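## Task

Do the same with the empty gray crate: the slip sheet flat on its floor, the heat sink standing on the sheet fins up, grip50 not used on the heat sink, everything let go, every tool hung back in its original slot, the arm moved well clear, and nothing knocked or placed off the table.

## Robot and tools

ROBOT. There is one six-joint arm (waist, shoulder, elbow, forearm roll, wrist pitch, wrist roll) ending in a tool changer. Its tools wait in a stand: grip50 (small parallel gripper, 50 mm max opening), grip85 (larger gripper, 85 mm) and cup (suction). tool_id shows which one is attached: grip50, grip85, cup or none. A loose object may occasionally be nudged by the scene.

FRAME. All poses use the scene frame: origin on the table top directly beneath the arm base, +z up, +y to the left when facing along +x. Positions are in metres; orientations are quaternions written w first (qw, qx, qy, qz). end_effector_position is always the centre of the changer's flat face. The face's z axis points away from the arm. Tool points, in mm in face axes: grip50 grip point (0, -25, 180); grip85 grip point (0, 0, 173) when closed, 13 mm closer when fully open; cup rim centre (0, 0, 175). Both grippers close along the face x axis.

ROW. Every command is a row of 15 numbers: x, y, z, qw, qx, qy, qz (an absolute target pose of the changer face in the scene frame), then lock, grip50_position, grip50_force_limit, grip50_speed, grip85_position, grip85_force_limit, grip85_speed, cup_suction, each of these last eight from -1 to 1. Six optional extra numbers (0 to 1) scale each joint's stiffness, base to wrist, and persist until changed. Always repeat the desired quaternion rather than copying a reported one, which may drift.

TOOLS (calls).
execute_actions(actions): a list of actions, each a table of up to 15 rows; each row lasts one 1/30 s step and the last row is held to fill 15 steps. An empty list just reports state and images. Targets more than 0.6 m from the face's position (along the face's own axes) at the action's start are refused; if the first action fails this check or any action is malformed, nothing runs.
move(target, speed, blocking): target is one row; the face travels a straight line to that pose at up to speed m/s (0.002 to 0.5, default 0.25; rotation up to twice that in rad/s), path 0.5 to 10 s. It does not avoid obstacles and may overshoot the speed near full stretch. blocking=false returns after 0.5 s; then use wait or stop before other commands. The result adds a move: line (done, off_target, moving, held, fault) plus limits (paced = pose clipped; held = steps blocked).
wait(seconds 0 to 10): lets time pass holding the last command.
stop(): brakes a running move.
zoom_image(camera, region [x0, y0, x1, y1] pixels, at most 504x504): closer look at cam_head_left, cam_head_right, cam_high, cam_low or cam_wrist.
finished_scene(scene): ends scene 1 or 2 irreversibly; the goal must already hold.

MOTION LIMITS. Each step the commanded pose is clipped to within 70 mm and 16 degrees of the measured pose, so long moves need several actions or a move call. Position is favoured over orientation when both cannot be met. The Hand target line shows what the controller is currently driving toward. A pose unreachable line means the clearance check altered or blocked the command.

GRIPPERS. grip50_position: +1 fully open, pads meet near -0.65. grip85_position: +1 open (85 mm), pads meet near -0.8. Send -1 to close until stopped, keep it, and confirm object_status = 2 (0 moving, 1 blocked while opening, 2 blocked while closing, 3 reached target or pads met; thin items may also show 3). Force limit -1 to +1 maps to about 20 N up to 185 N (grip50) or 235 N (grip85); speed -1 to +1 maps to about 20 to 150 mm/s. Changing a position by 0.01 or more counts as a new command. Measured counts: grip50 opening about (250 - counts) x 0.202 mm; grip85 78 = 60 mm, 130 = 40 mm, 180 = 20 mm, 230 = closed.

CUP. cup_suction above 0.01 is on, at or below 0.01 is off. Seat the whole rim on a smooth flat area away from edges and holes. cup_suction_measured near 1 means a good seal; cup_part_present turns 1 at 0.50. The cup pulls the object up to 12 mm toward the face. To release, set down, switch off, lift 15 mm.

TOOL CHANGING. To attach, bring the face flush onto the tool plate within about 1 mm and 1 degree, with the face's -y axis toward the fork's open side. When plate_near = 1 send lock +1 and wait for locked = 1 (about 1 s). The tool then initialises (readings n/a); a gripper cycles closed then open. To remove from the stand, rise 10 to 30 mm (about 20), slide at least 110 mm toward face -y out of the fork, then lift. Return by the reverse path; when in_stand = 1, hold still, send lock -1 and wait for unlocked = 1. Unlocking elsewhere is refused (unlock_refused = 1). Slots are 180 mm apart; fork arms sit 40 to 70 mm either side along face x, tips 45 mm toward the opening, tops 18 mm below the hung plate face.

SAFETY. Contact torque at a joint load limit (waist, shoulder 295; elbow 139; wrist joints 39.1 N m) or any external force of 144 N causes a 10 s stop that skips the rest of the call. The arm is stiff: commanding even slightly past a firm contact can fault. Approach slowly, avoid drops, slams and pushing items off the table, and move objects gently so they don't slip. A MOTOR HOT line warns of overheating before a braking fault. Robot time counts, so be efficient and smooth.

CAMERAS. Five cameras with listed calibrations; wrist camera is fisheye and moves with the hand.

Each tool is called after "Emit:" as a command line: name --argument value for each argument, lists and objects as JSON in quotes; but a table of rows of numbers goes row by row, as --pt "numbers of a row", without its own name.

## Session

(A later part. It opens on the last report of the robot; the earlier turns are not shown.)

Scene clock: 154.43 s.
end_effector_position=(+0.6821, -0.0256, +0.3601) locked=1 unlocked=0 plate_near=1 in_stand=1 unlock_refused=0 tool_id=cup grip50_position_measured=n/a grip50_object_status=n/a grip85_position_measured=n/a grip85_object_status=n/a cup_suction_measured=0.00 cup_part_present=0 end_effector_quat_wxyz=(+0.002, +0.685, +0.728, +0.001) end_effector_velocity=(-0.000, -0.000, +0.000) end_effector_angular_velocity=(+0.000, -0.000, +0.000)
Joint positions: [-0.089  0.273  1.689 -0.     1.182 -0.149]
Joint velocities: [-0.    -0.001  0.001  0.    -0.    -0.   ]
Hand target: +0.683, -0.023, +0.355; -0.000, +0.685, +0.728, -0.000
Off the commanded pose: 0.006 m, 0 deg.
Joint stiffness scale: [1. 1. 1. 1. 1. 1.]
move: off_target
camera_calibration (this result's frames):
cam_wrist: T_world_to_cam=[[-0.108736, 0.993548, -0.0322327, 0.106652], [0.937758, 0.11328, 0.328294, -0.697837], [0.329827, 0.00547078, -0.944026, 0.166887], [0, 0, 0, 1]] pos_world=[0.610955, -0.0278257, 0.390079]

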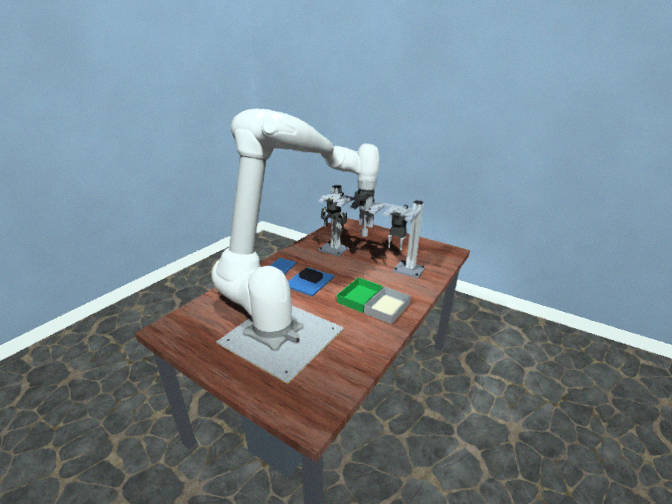

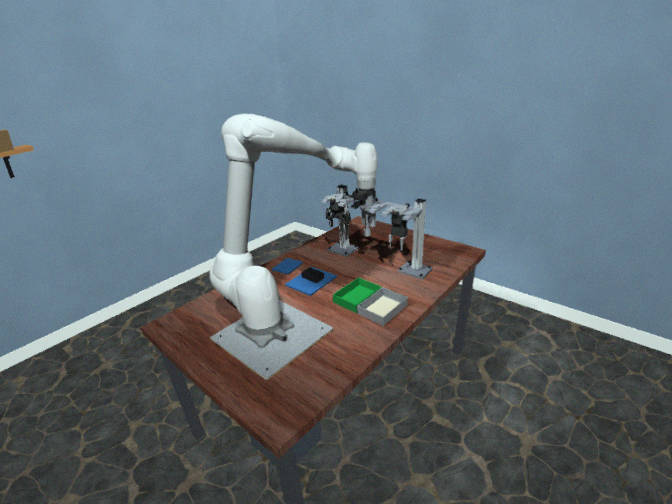

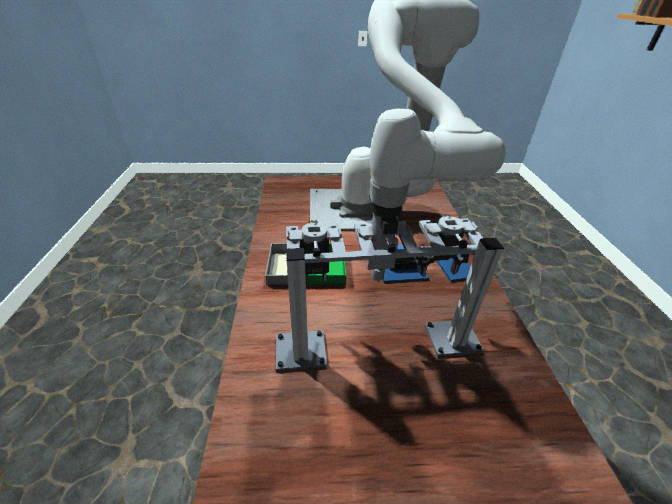

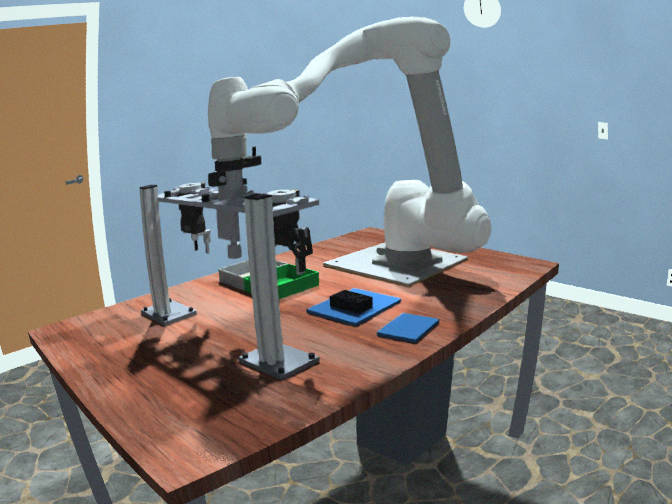

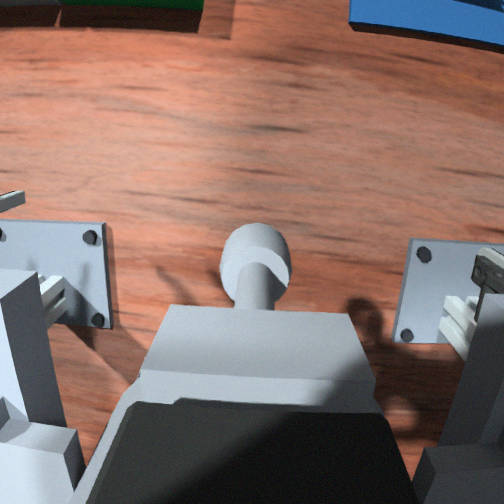

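Emit:
execute_actions --actions '[[[0.683,-0.025,0.356,0,0.6852,0.7284,0,-1,1,0,0,1,0,0,0]],[[0.683,-0.025,0.356,0,0.6852,0.7284,0,-1,1,0,0,1,0,0,0]],[[0.683,-0.025,0.356,0,0.6852,0.7284,0,-1,1,0,0,1,0,0,0]]]'

Emit:
move --target '[0.6815,-0.025,0.396,0,0.6852,0.7284,0,0,1,0,0,1,0,0,0]' --speed 0.06

Emit:
move --target '[0.671,0.1566,0.392,0,0.6852,0.7284,0,0,1,0,0,1,0,0,0]' --speed 0.2

Emit:
move --target '[0.671,0.1566,0.355,0,0.6852,0.7284,0,0,1,0,0,1,0,0,0]' --speed 0.015

Scene clock: 165.83 s.
end_effector_position=(+0.6821, -0.0256, +0.3600) locked=0 unlocked=1 plate_near=1 in_stand=1 unlock_refused=0 tool_id=none grip50_position_measured=n/a grip50_object_status=n/a grip85_position_measured=n/a grip85_object_status=n/a cup_suction_measured=n/a cup_part_present=n/a end_effector_quat_wxyz=(+0.002, +0.685, +0.728, +0.001) end_effector_velocity=(-0.000, +0.000, -0.000) end_effector_angular_velocity=(-0.000, +0.001, +0.000)
Joint positions: [-0.089  0.273  1.689 -0.     1.182 -0.149]
Joint velocities: [ 0.    -0.     0.001 -0.     0.    -0.   ]
Hand target: +0.683, -0.025, +0.356; -0.000, +0.685, +0.728, -0.000
Off the commanded pose: 0.004 m, 0 deg.
Joint stiffness scale: [1. 1. 1. 1. 1. 1.]
Step readings (end_effector_position; steps 1 to 15: 1st action; 16 to 30: 2nd action; 31 to 45: 3rd action):
0: (+0.6821, -0.0256, +0.3601)
1: (+0.6821, -0.0256, +0.3600)
2: (+0.6821, -0.0256, +0.3600)
4: (+0.6821, -0.0256, +0.3600)
8: (+0.6821, -0.0256, +0.3600)
15: (+0.6821, -0.0256, +0.3600)
16: (+0.6821, -0.0256, +0.3600)
17: (+0.6821, -0.0256, +0.3600)
19: (+0.6821, -0.0256, +0.3600)
23: (+0.6821, -0.0256, +0.3600)
30: (+0.6821, -0.0256, +0.3600)
31: (+0.6821, -0.0256, +0.3600)
32: (+0.6821, -0.0256, +0.3600)
34: (+0.6821, -0.0256, +0.3600)
38: (+0.6821, -0.0256, +0.3600)
45: end_effector_position above
camera_calibration (this result's frames):
cam_wrist: T_world_to_cam=[[-0.108739, 0.993548, -0.0322174, 0.106642], [0.937784, 0.113279, 0.32822, -0.697788], [0.329752, 0.00547728, -0.944052, 0.166897], [0, 0, 0, 1]] pos_world=[0.610936, -0.0278237, 0.390023]

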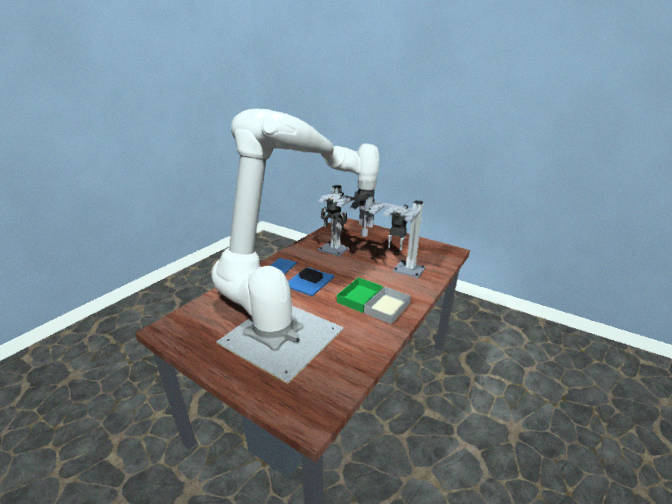

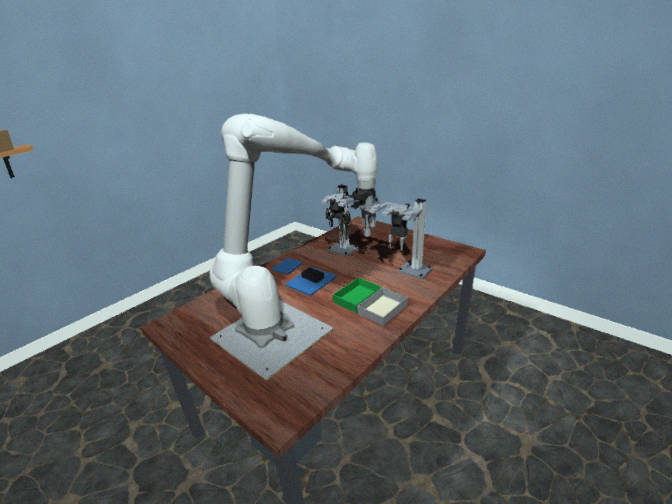

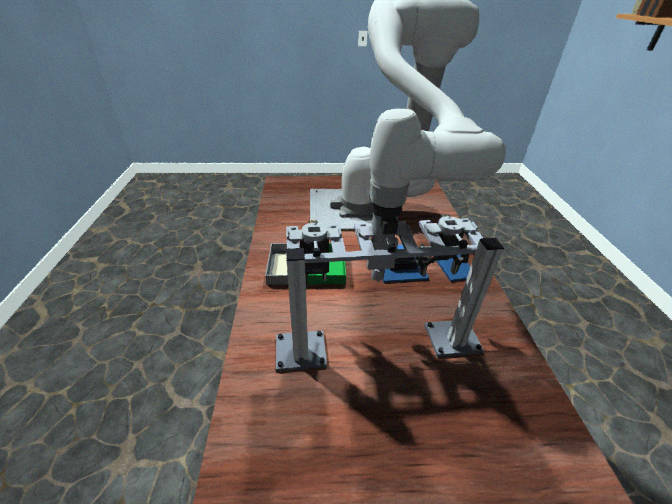

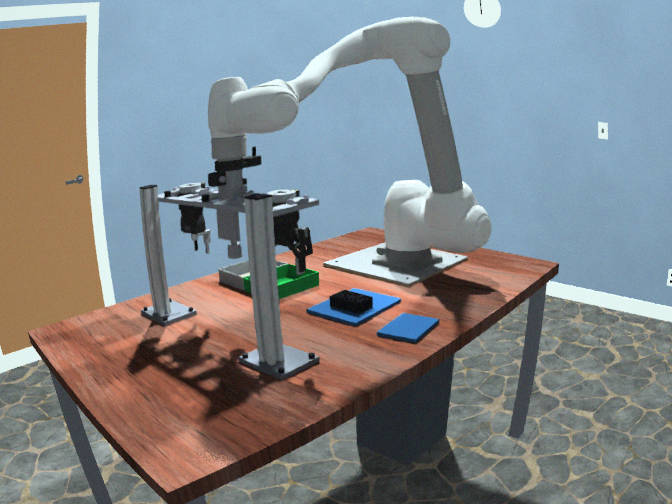

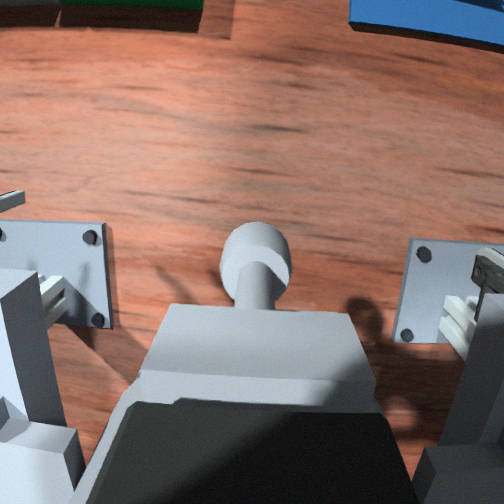

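Scene clock: 166.80 s.
end_effector_position=(+0.6826, -0.0256, +0.3916) locked=0 unlocked=1 plate_near=0 in_stand=0 unlock_refused=0 tool_id=none grip50_position_measured=n/a grip50_object_status=n/a grip85_position_measured=n/a grip85_object_status=n/a cup_suction_measured=n/a cup_part_present=n/a end_effector_quat_wxyz=(-0.001, +0.685, +0.728, -0.001) end_effector_velocity=(-0.000, -0.000, +0.002) end_effector_angular_velocity=(-0.001, +0.003, -0.000)
Joint positions: [-0.089  0.258  1.649 -0.     1.243 -0.149]
Joint velocities: [-0.    -0.001 -0.003 -0.001  0.006  0.   ]
Hand target: +0.682, -0.025, +0.396; +0.000, +0.685, +0.728, -0.000
Off the commanded pose: 0.005 m, 0 deg.
Joint stiffness scale: [1. 1. 1. 1. 1. 1.]
move: off_target
camera_calibration (this result's frames):
cam_wrist: T_world_to_cam=[[-0.108901, 0.993564, -0.0311527, 0.107427], [0.939549, 0.113114, 0.323191, -0.707863], [0.324635, 0.00592637, -0.945821, 0.200735], [0, 0, 0, 1]] pos_world=[0.611605, -0.0278561, 0.421981]

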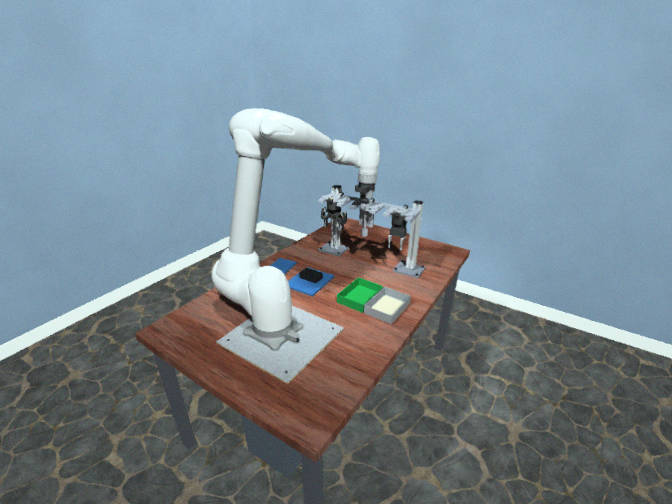

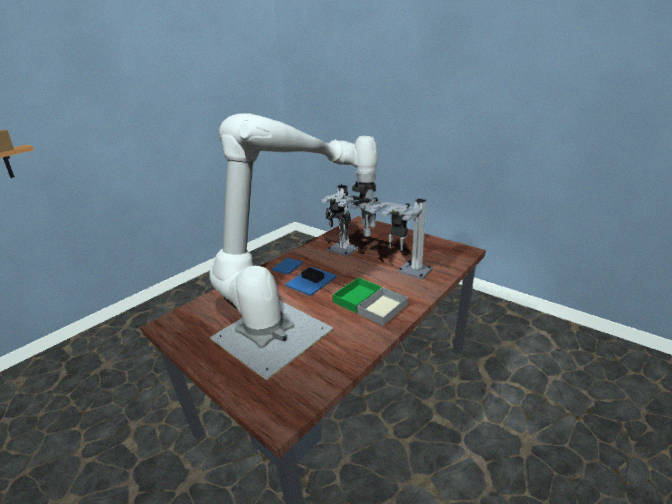

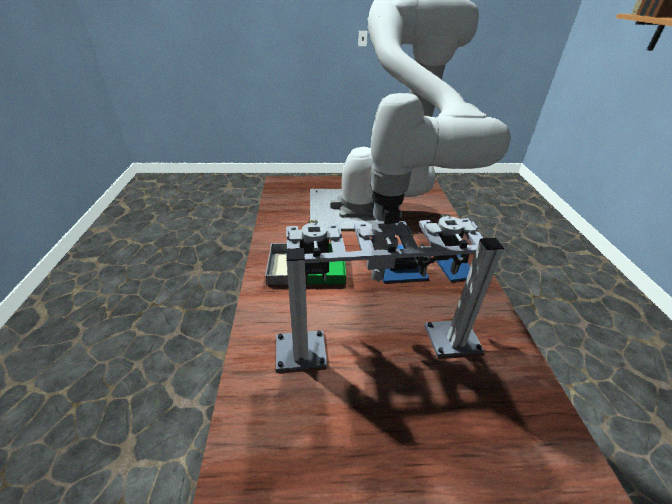

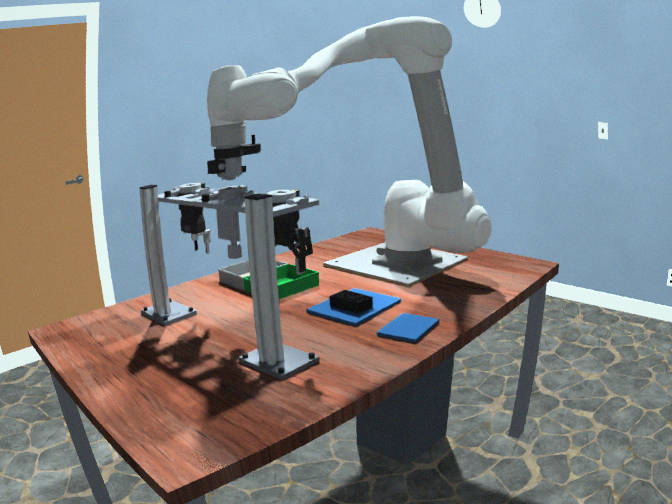

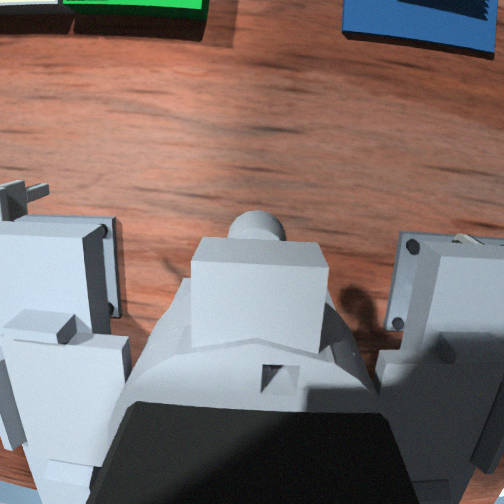

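Scene clock: 168.27 s.
end_effector_position=(+0.6701, +0.1538, +0.3941) locked=0 unlocked=1 plate_near=0 in_stand=0 unlock_refused=0 tool_id=none grip50_position_measured=n/a grip50_object_status=n/a grip85_position_measured=n/a grip85_object_status=n/a cup_suction_measured=n/a cup_part_present=n/a end_effector_quat_wxyz=(+0.002, +0.685, +0.728, +0.001) end_effector_velocity=(+0.000, +0.002, -0.000) end_effector_angular_velocity=(+0.001, -0.001, -0.002)
Joint positions: [ 0.173  0.261  1.639 -0.     1.243  0.113]
Joint velocities: [ 0.003  0.001 -0.001  0.001 -0.001  0.004]
Hand target: +0.671, +0.157, +0.392; +0.000, +0.685, +0.728, +0.000
Off the commanded pose: 0.004 m, 0 deg.
Joint stiffness scale: [1. 1. 1. 1. 1. 1.]
move: off_target
camera_calibration (this result's frames):
cam_wrist: T_world_to_cam=[[-0.109208, 0.993478, -0.0327885, -0.0712368], [0.937478, 0.113906, 0.328879, -0.718179], [0.330468, 0.00517754, -0.943803, 0.201501], [0, 0, 0, 1]] pos_world=[0.598907, 0.151534, 0.424035]

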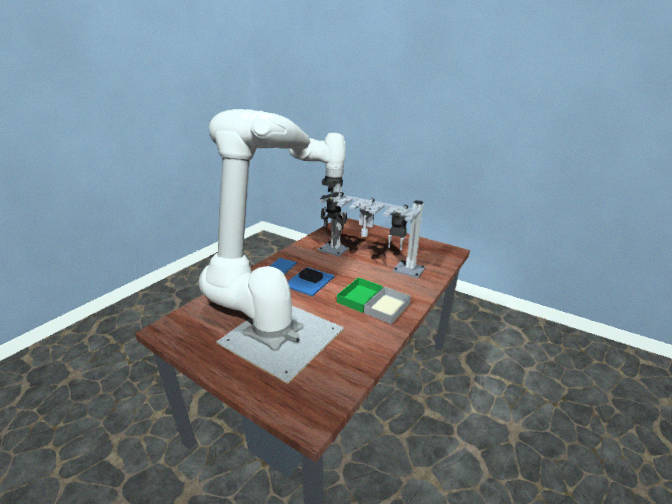

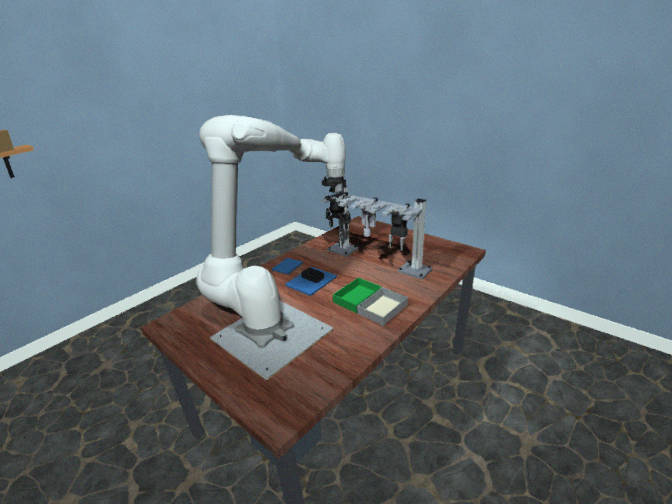

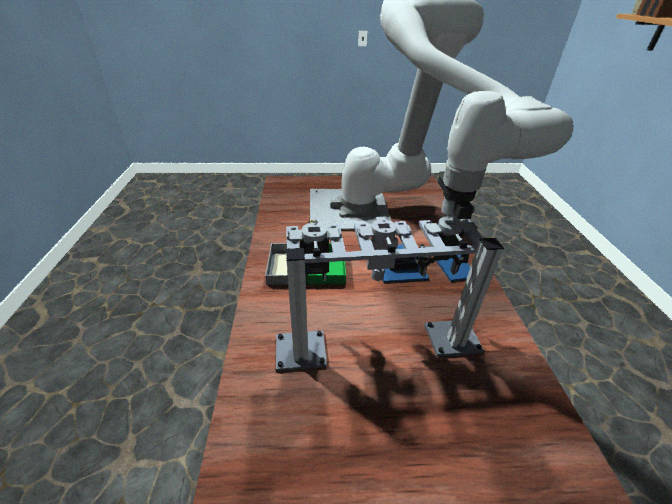

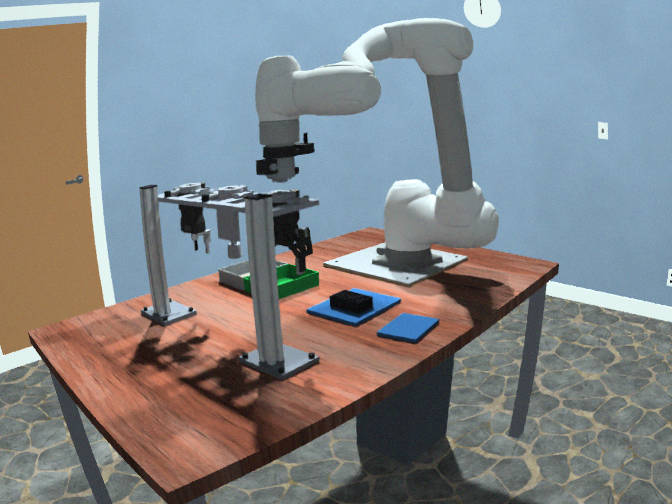

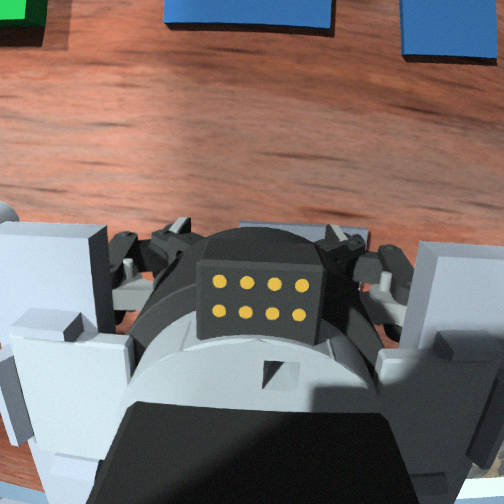

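Scene clock: 171.10 s.
end_effector_position=(+0.6706, +0.1542, +0.3601) locked=0 unlocked=1 plate_near=1 in_stand=1 unlock_refused=0 tool_id=none grip50_position_measured=n/a grip50_object_status=n/a grip85_position_measured=n/a grip85_object_status=n/a cup_suction_measured=n/a cup_part_present=n/a end_effector_quat_wxyz=(+0.002, +0.685, +0.729, +0.001) end_effector_velocity=(+0.000, -0.000, -0.000) end_effector_angular_velocity=(-0.001, -0.001, -0.001)
Joint positions: [ 0.174  0.281  1.678 -0.     1.185  0.113]
Joint velocities: [-0.    -0.     0.    -0.002 -0.001  0.001]
Hand target: +0.671, +0.157, +0.355; -0.000, +0.685, +0.728, -0.000
Off the commanded pose: 0.006 m, 0 deg.
Joint stiffness scale: [1. 1. 1. 1. 1. 1.]
move: off_target
camera_calibration (this result's frames):
cam_wrist: T_world_to_cam=[[-0.109634, 0.99343, -0.0328197, -0.0723511], [0.937582, 0.114321, 0.328436, -0.707488], [0.33003, 0.00523658, -0.943956, 0.169542], [0, 0, 0, 1]] pos_world=[0.599442, 0.151869, 0.39003]

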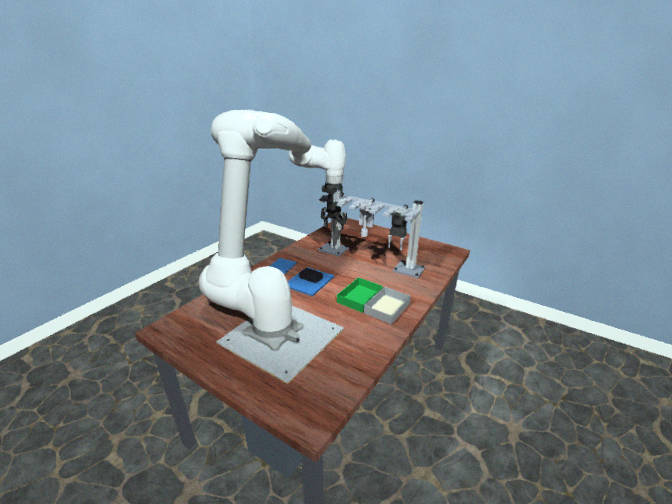

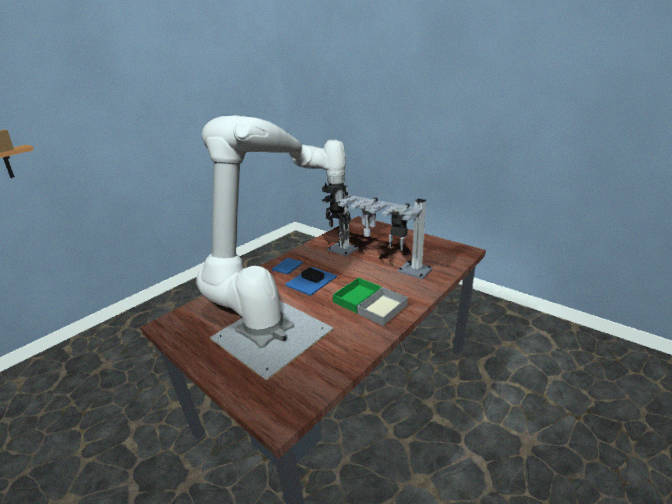

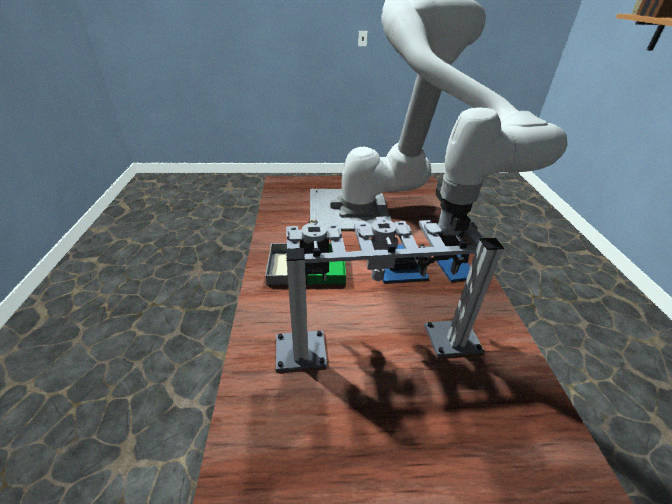

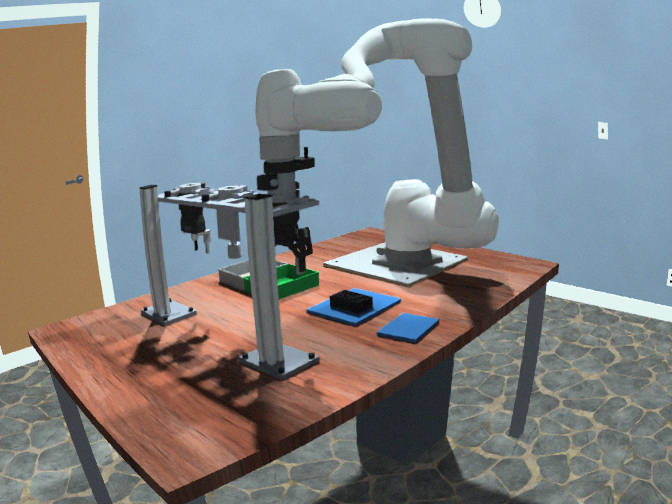

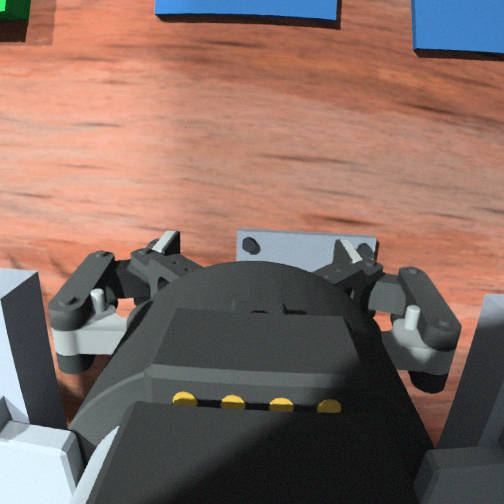

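Emit:
execute_actions --actions '[[[0.671,0.155,0.356,0,0.6852,0.7284,0,1,1,0,0,1,0,0,0]],[[0.671,0.155,0.356,0,0.6852,0.7284,0,1,1,0,0,1,0,0,0]],[[0.671,0.155,0.356,0,0.6852,0.7284,0,1,1,0,0,1,0,0,0]]]'

Emit:
move --target '[0.67,0.154,0.383,0,0.6852,0.7284,0,0,1,0,0,1,0,0,0]' --speed 0.04

Emit:
move --target '[0.54,0.147,0.383,0,0.6852,0.7284,0,0,1,0,0,1,0,0,0]' --speed 0.1

Emit:
move --target '[0.42,0.125,0.27,0,0.9999,0.013,0,0,1,0,0,1,0,0,0]' --speed 0.35

Scene clock: 180.97 s.
end_effector_position=(+0.6706, +0.1542, +0.3601) locked=1 unlocked=0 plate_near=1 in_stand=1 unlock_refused=0 tool_id=grip85 grip50_position_measured=n/a grip50_object_status=n/a grip85_position_measured=n/a grip85_object_status=n/a cup_suction_measured=n/a cup_part_present=n/a end_effector_quat_wxyz=(+0.002, +0.685, +0.729, +0.001) end_effector_velocity=(-0.000, -0.000, +0.000) end_effector_angular_velocity=(-0.001, +0.001, +0.000)
Joint positions: [0.174 0.281 1.678 0.    1.185 0.113]
Joint velocities: [ 0.    -0.     0.    -0.001  0.001 -0.   ]
Hand target: +0.671, +0.155, +0.356; +0.000, +0.685, +0.728, -0.000
Off the commanded pose: 0.004 m, 0 deg.
Joint stiffness scale: [1. 1. 1. 1. 1. 1.]
Step readings (end_effector_position; steps 1 to 15: 1st action; 16 to 30: 2nd action; 31 to 45: 3rd action):
0: (+0.6706, +0.1542, +0.3601)
1: (+0.6706, +0.1542, +0.3601)
2: (+0.6706, +0.1542, +0.3601)
4: (+0.6706, +0.1542, +0.3601)
8: (+0.6706, +0.1542, +0.3601)
15: (+0.6706, +0.1542, +0.3601)
16: (+0.6706, +0.1542, +0.3601)
17: (+0.6706, +0.1542, +0.3601)
19: (+0.6706, +0.1542, +0.3601)
23: (+0.6706, +0.1542, +0.3601)
30: (+0.6706, +0.1542, +0.3601)
31: (+0.6706, +0.1542, +0.3601)
32: (+0.6706, +0.1542, +0.3601)
34: (+0.6706, +0.1542, +0.3601)
38: (+0.6706, +0.1542, +0.3601)
45: end_effector_position above
camera_calibration (this result's frames):
cam_wrist: T_world_to_cam=[[-0.10957, 0.993442, -0.0326576, -0.0724855], [0.937592, 0.114207, 0.328448, -0.707481], [0.330023, 0.00536859, -0.943957, 0.169524], [0, 0, 0, 1]] pos_world=[0.59944, 0.1519, 0.390027]

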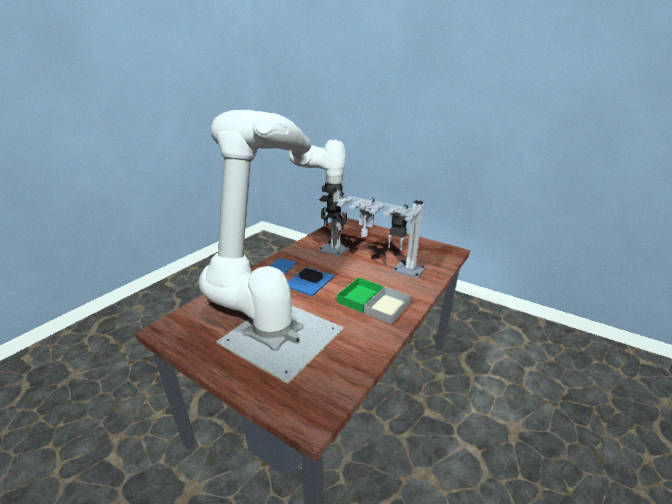

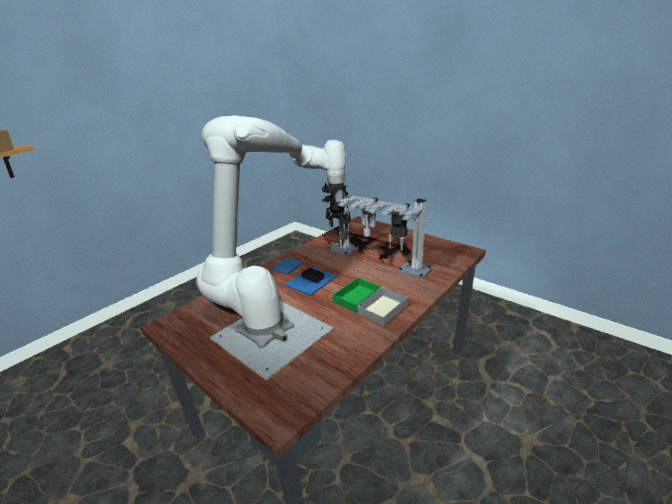

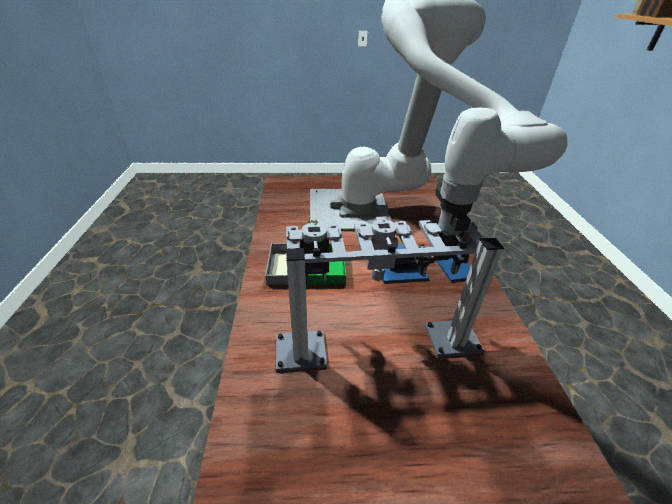

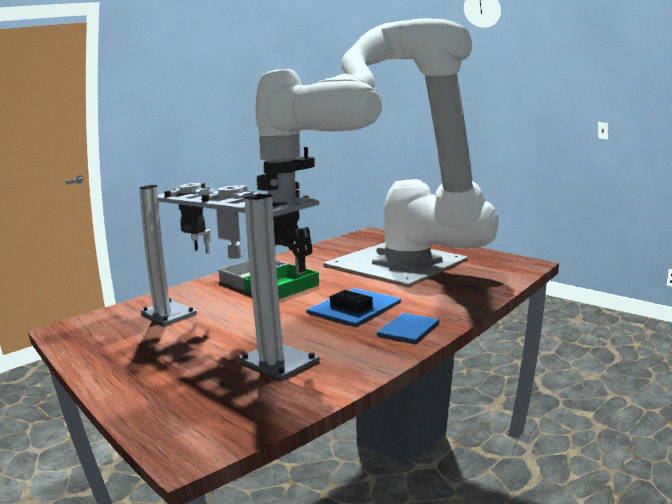

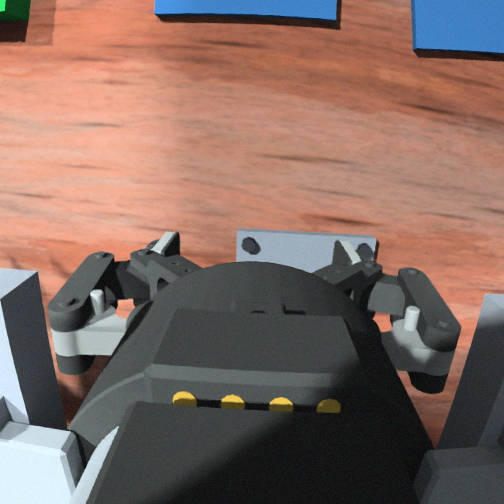

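Scene clock: 181.90 s.
end_effector_position=(+0.6710, +0.1543, +0.3786) locked=1 unlocked=0 plate_near=1 in_stand=0 unlock_refused=0 tool_id=grip85 grip50_position_measured=n/a grip50_object_status=n/a grip85_position_measured=n/a grip85_object_status=n/a cup_suction_measured=n/a cup_part_present=n/a end_effector_quat_wxyz=(+0.000, +0.685, +0.729, -0.002) end_effector_velocity=(-0.000, -0.000, +0.001) end_effector_angular_velocity=(-0.001, +0.002, -0.000)
Joint positions: [0.174 0.272 1.654 0.    1.223 0.113]
Joint velocities: [ 0.    -0.    -0.001 -0.     0.004  0.001]
Hand target: +0.670, +0.154, +0.383; +0.000, +0.685, +0.728, -0.000
Off the commanded pose: 0.005 m, 0 deg.
Joint stiffness scale: [1. 1. 1. 1. 1. 1.]
move: off_target
camera_calibration (this result's frames):
cam_wrist: T_world_to_cam=[[-0.109737, 0.993412, -0.0330091, -0.0716957], [0.939344, 0.114507, 0.323296, -0.713193], [0.324946, 0.00447055, -0.945722, 0.191139], [0, 0, 0, 1]] pos_world=[0.599956, 0.152034, 0.40897]

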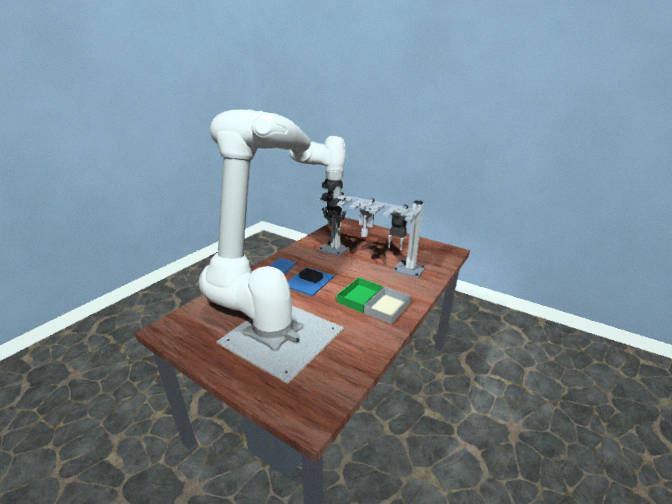

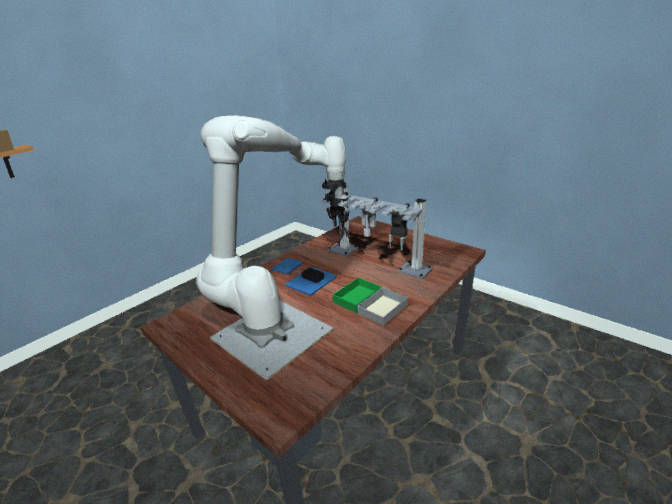

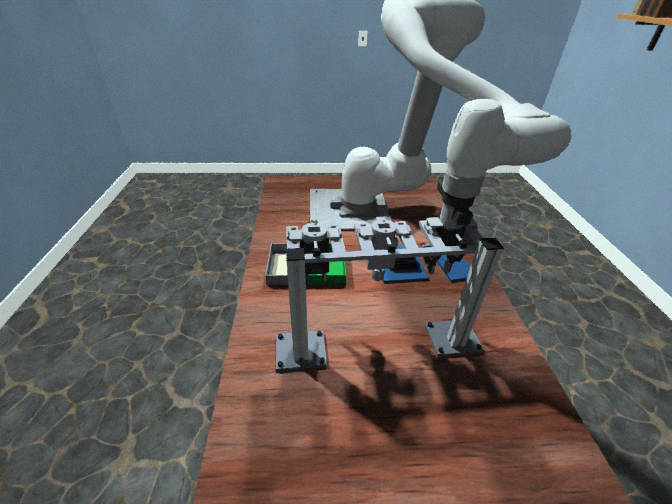

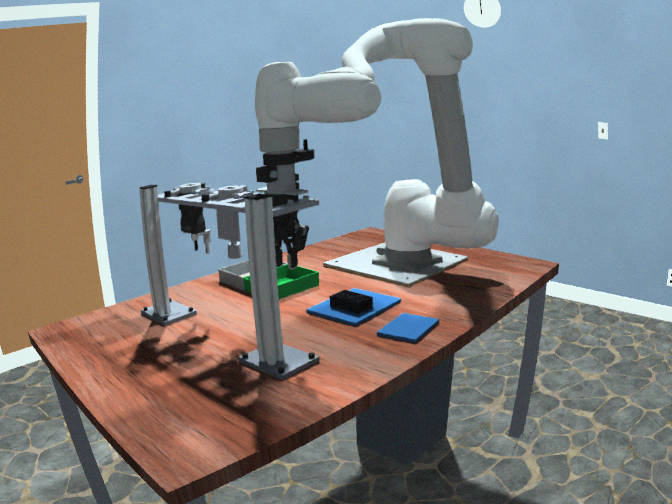

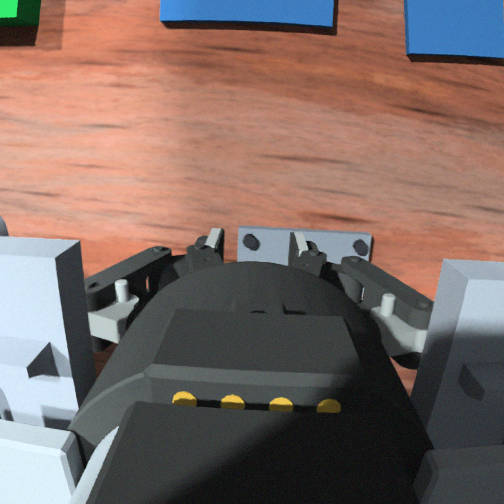

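Scene clock: 183.67 s.
end_effector_position=(+0.5418, +0.1453, +0.3817) locked=1 unlocked=0 plate_near=1 in_stand=0 unlock_refused=0 tool_id=grip85 grip50_position_measured=n/a grip50_object_status=n/a grip85_position_measured=n/a grip85_object_status=n/a cup_suction_measured=n/a cup_part_present=n/a end_effector_quat_wxyz=(-0.001, +0.685, +0.728, -0.003) end_effector_velocity=(-0.003, -0.000, -0.000) end_effector_angular_velocity=(+0.000, +0.000, -0.001)
Joint positions: [0.198 0.075 1.884 0.    1.194 0.137]
Joint velocities: [ 0.    -0.004  0.005  0.    -0.001  0.001]
Hand target: +0.540, +0.147, +0.383; -0.000, +0.685, +0.728, -0.000
Off the commanded pose: 0.003 m, 0 deg.
Joint stiffness scale: [1. 1. 1. 1. 1. 1.]
move: done
camera_calibration (this result's frames):
cam_wrist: T_world_to_cam=[[-0.109674, 0.9934, -0.0335733, -0.0765901], [0.940713, 0.114646, 0.319241, -0.591014], [0.320984, 0.00342949, -0.947079, 0.238872], [0, 0, 0, 1]] pos_world=[0.470901, 0.143023, 0.412335]

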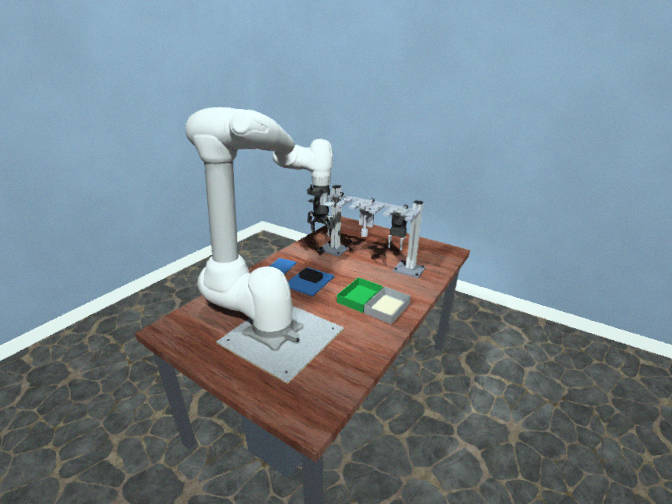

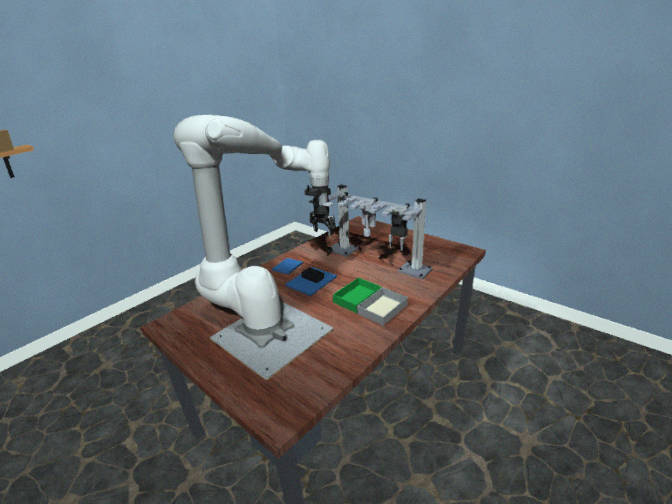

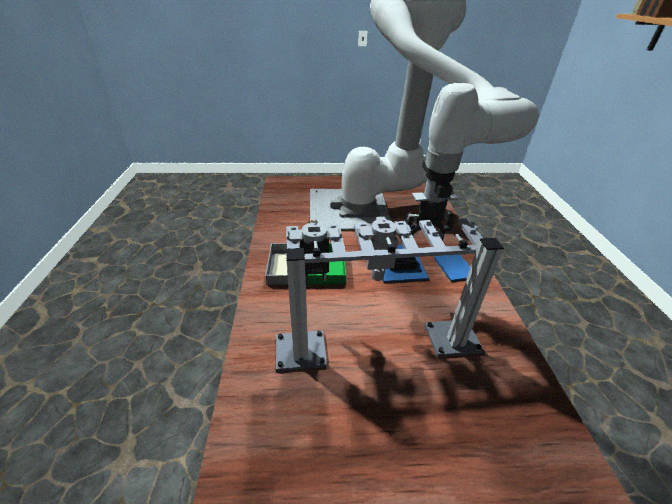

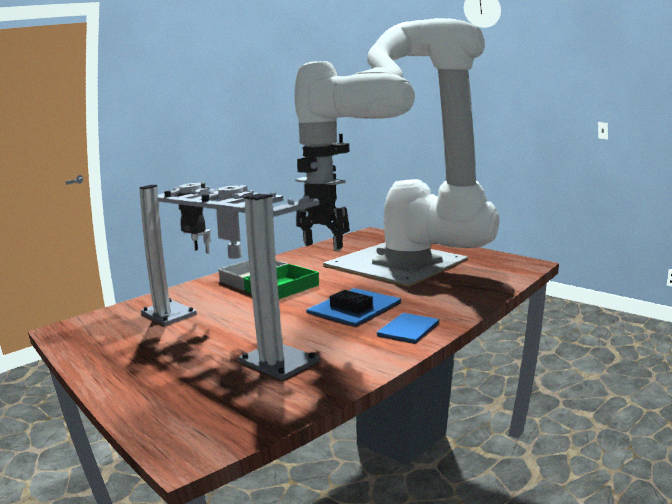

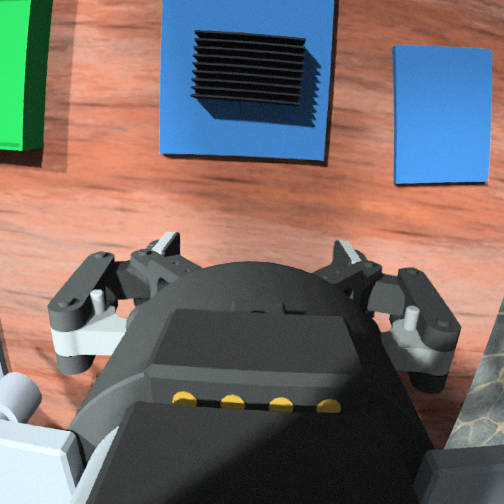

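Scene clock: 186.57 s.
end_effector_position=(+0.4209, +0.1244, +0.2691) locked=1 unlocked=0 plate_near=1 in_stand=0 unlock_refused=0 tool_id=grip85 grip50_position_measured=n/a grip50_object_status=n/a grip85_position_measured=3 grip85_object_status=3 cup_suction_measured=n/a cup_part_present=n/a end_effector_quat_wxyz=(-0.001, +1.000, +0.013, -0.004) end_effector_velocity=(-0.000, +0.001, +0.000) end_effector_angular_velocity=(+0.001, -0.002, -0.014)
Joint positions: [ 0.204 -0.022  2.214  0.007  0.961  1.747]
Joint velocities: [ 0.001 -0.001  0.     0.001 -0.002  0.014]
Hand target: +0.420, +0.125, +0.270; -0.000, +1.000, +0.013, -0.000
Off the commanded pose: 0.001 m, 0 deg.
Joint stiffness scale: [1. 1. 1. 1. 1. 1.]
move: done
camera_calibration (this result's frames):
cam_wrist: T_world_to_cam=[[0.996576, 0.0735103, -0.0378367, -0.422936], [0.0818157, -0.942728, 0.323373, 0.0530218], [-0.0118984, -0.325362, -0.945515, 0.351738], [0, 0, 0, 1]] pos_world=[0.421335, 0.195517, 0.299425]

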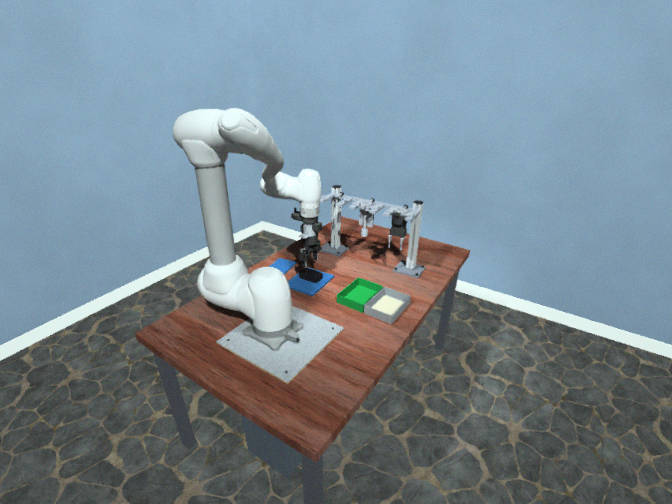

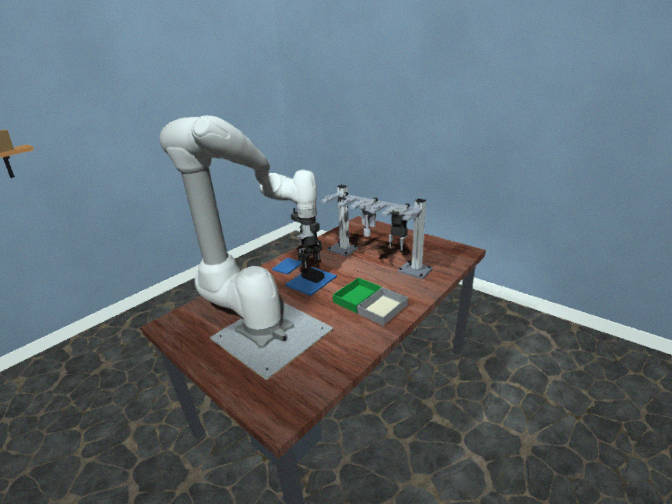

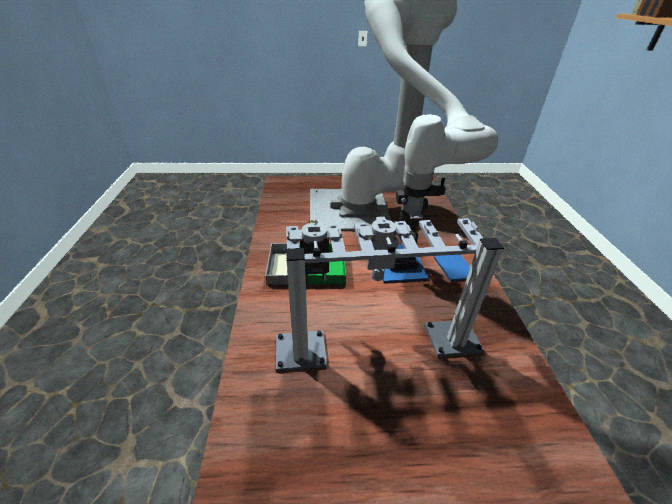

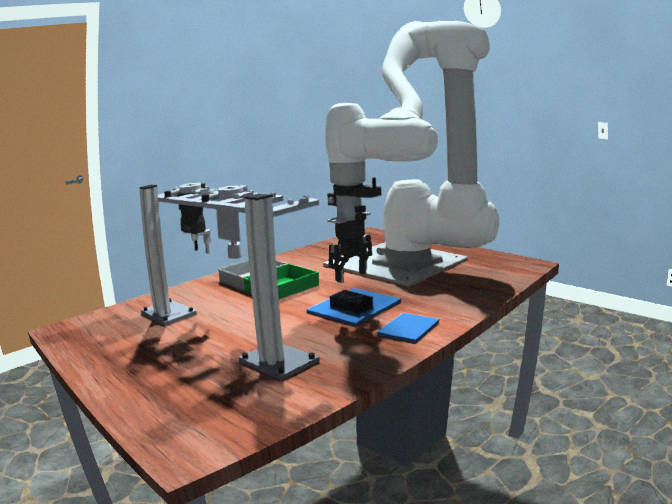

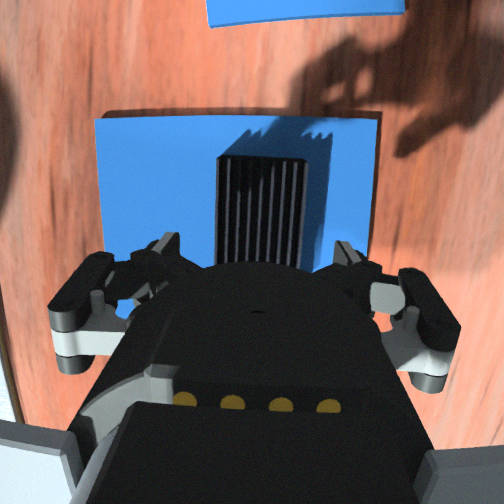

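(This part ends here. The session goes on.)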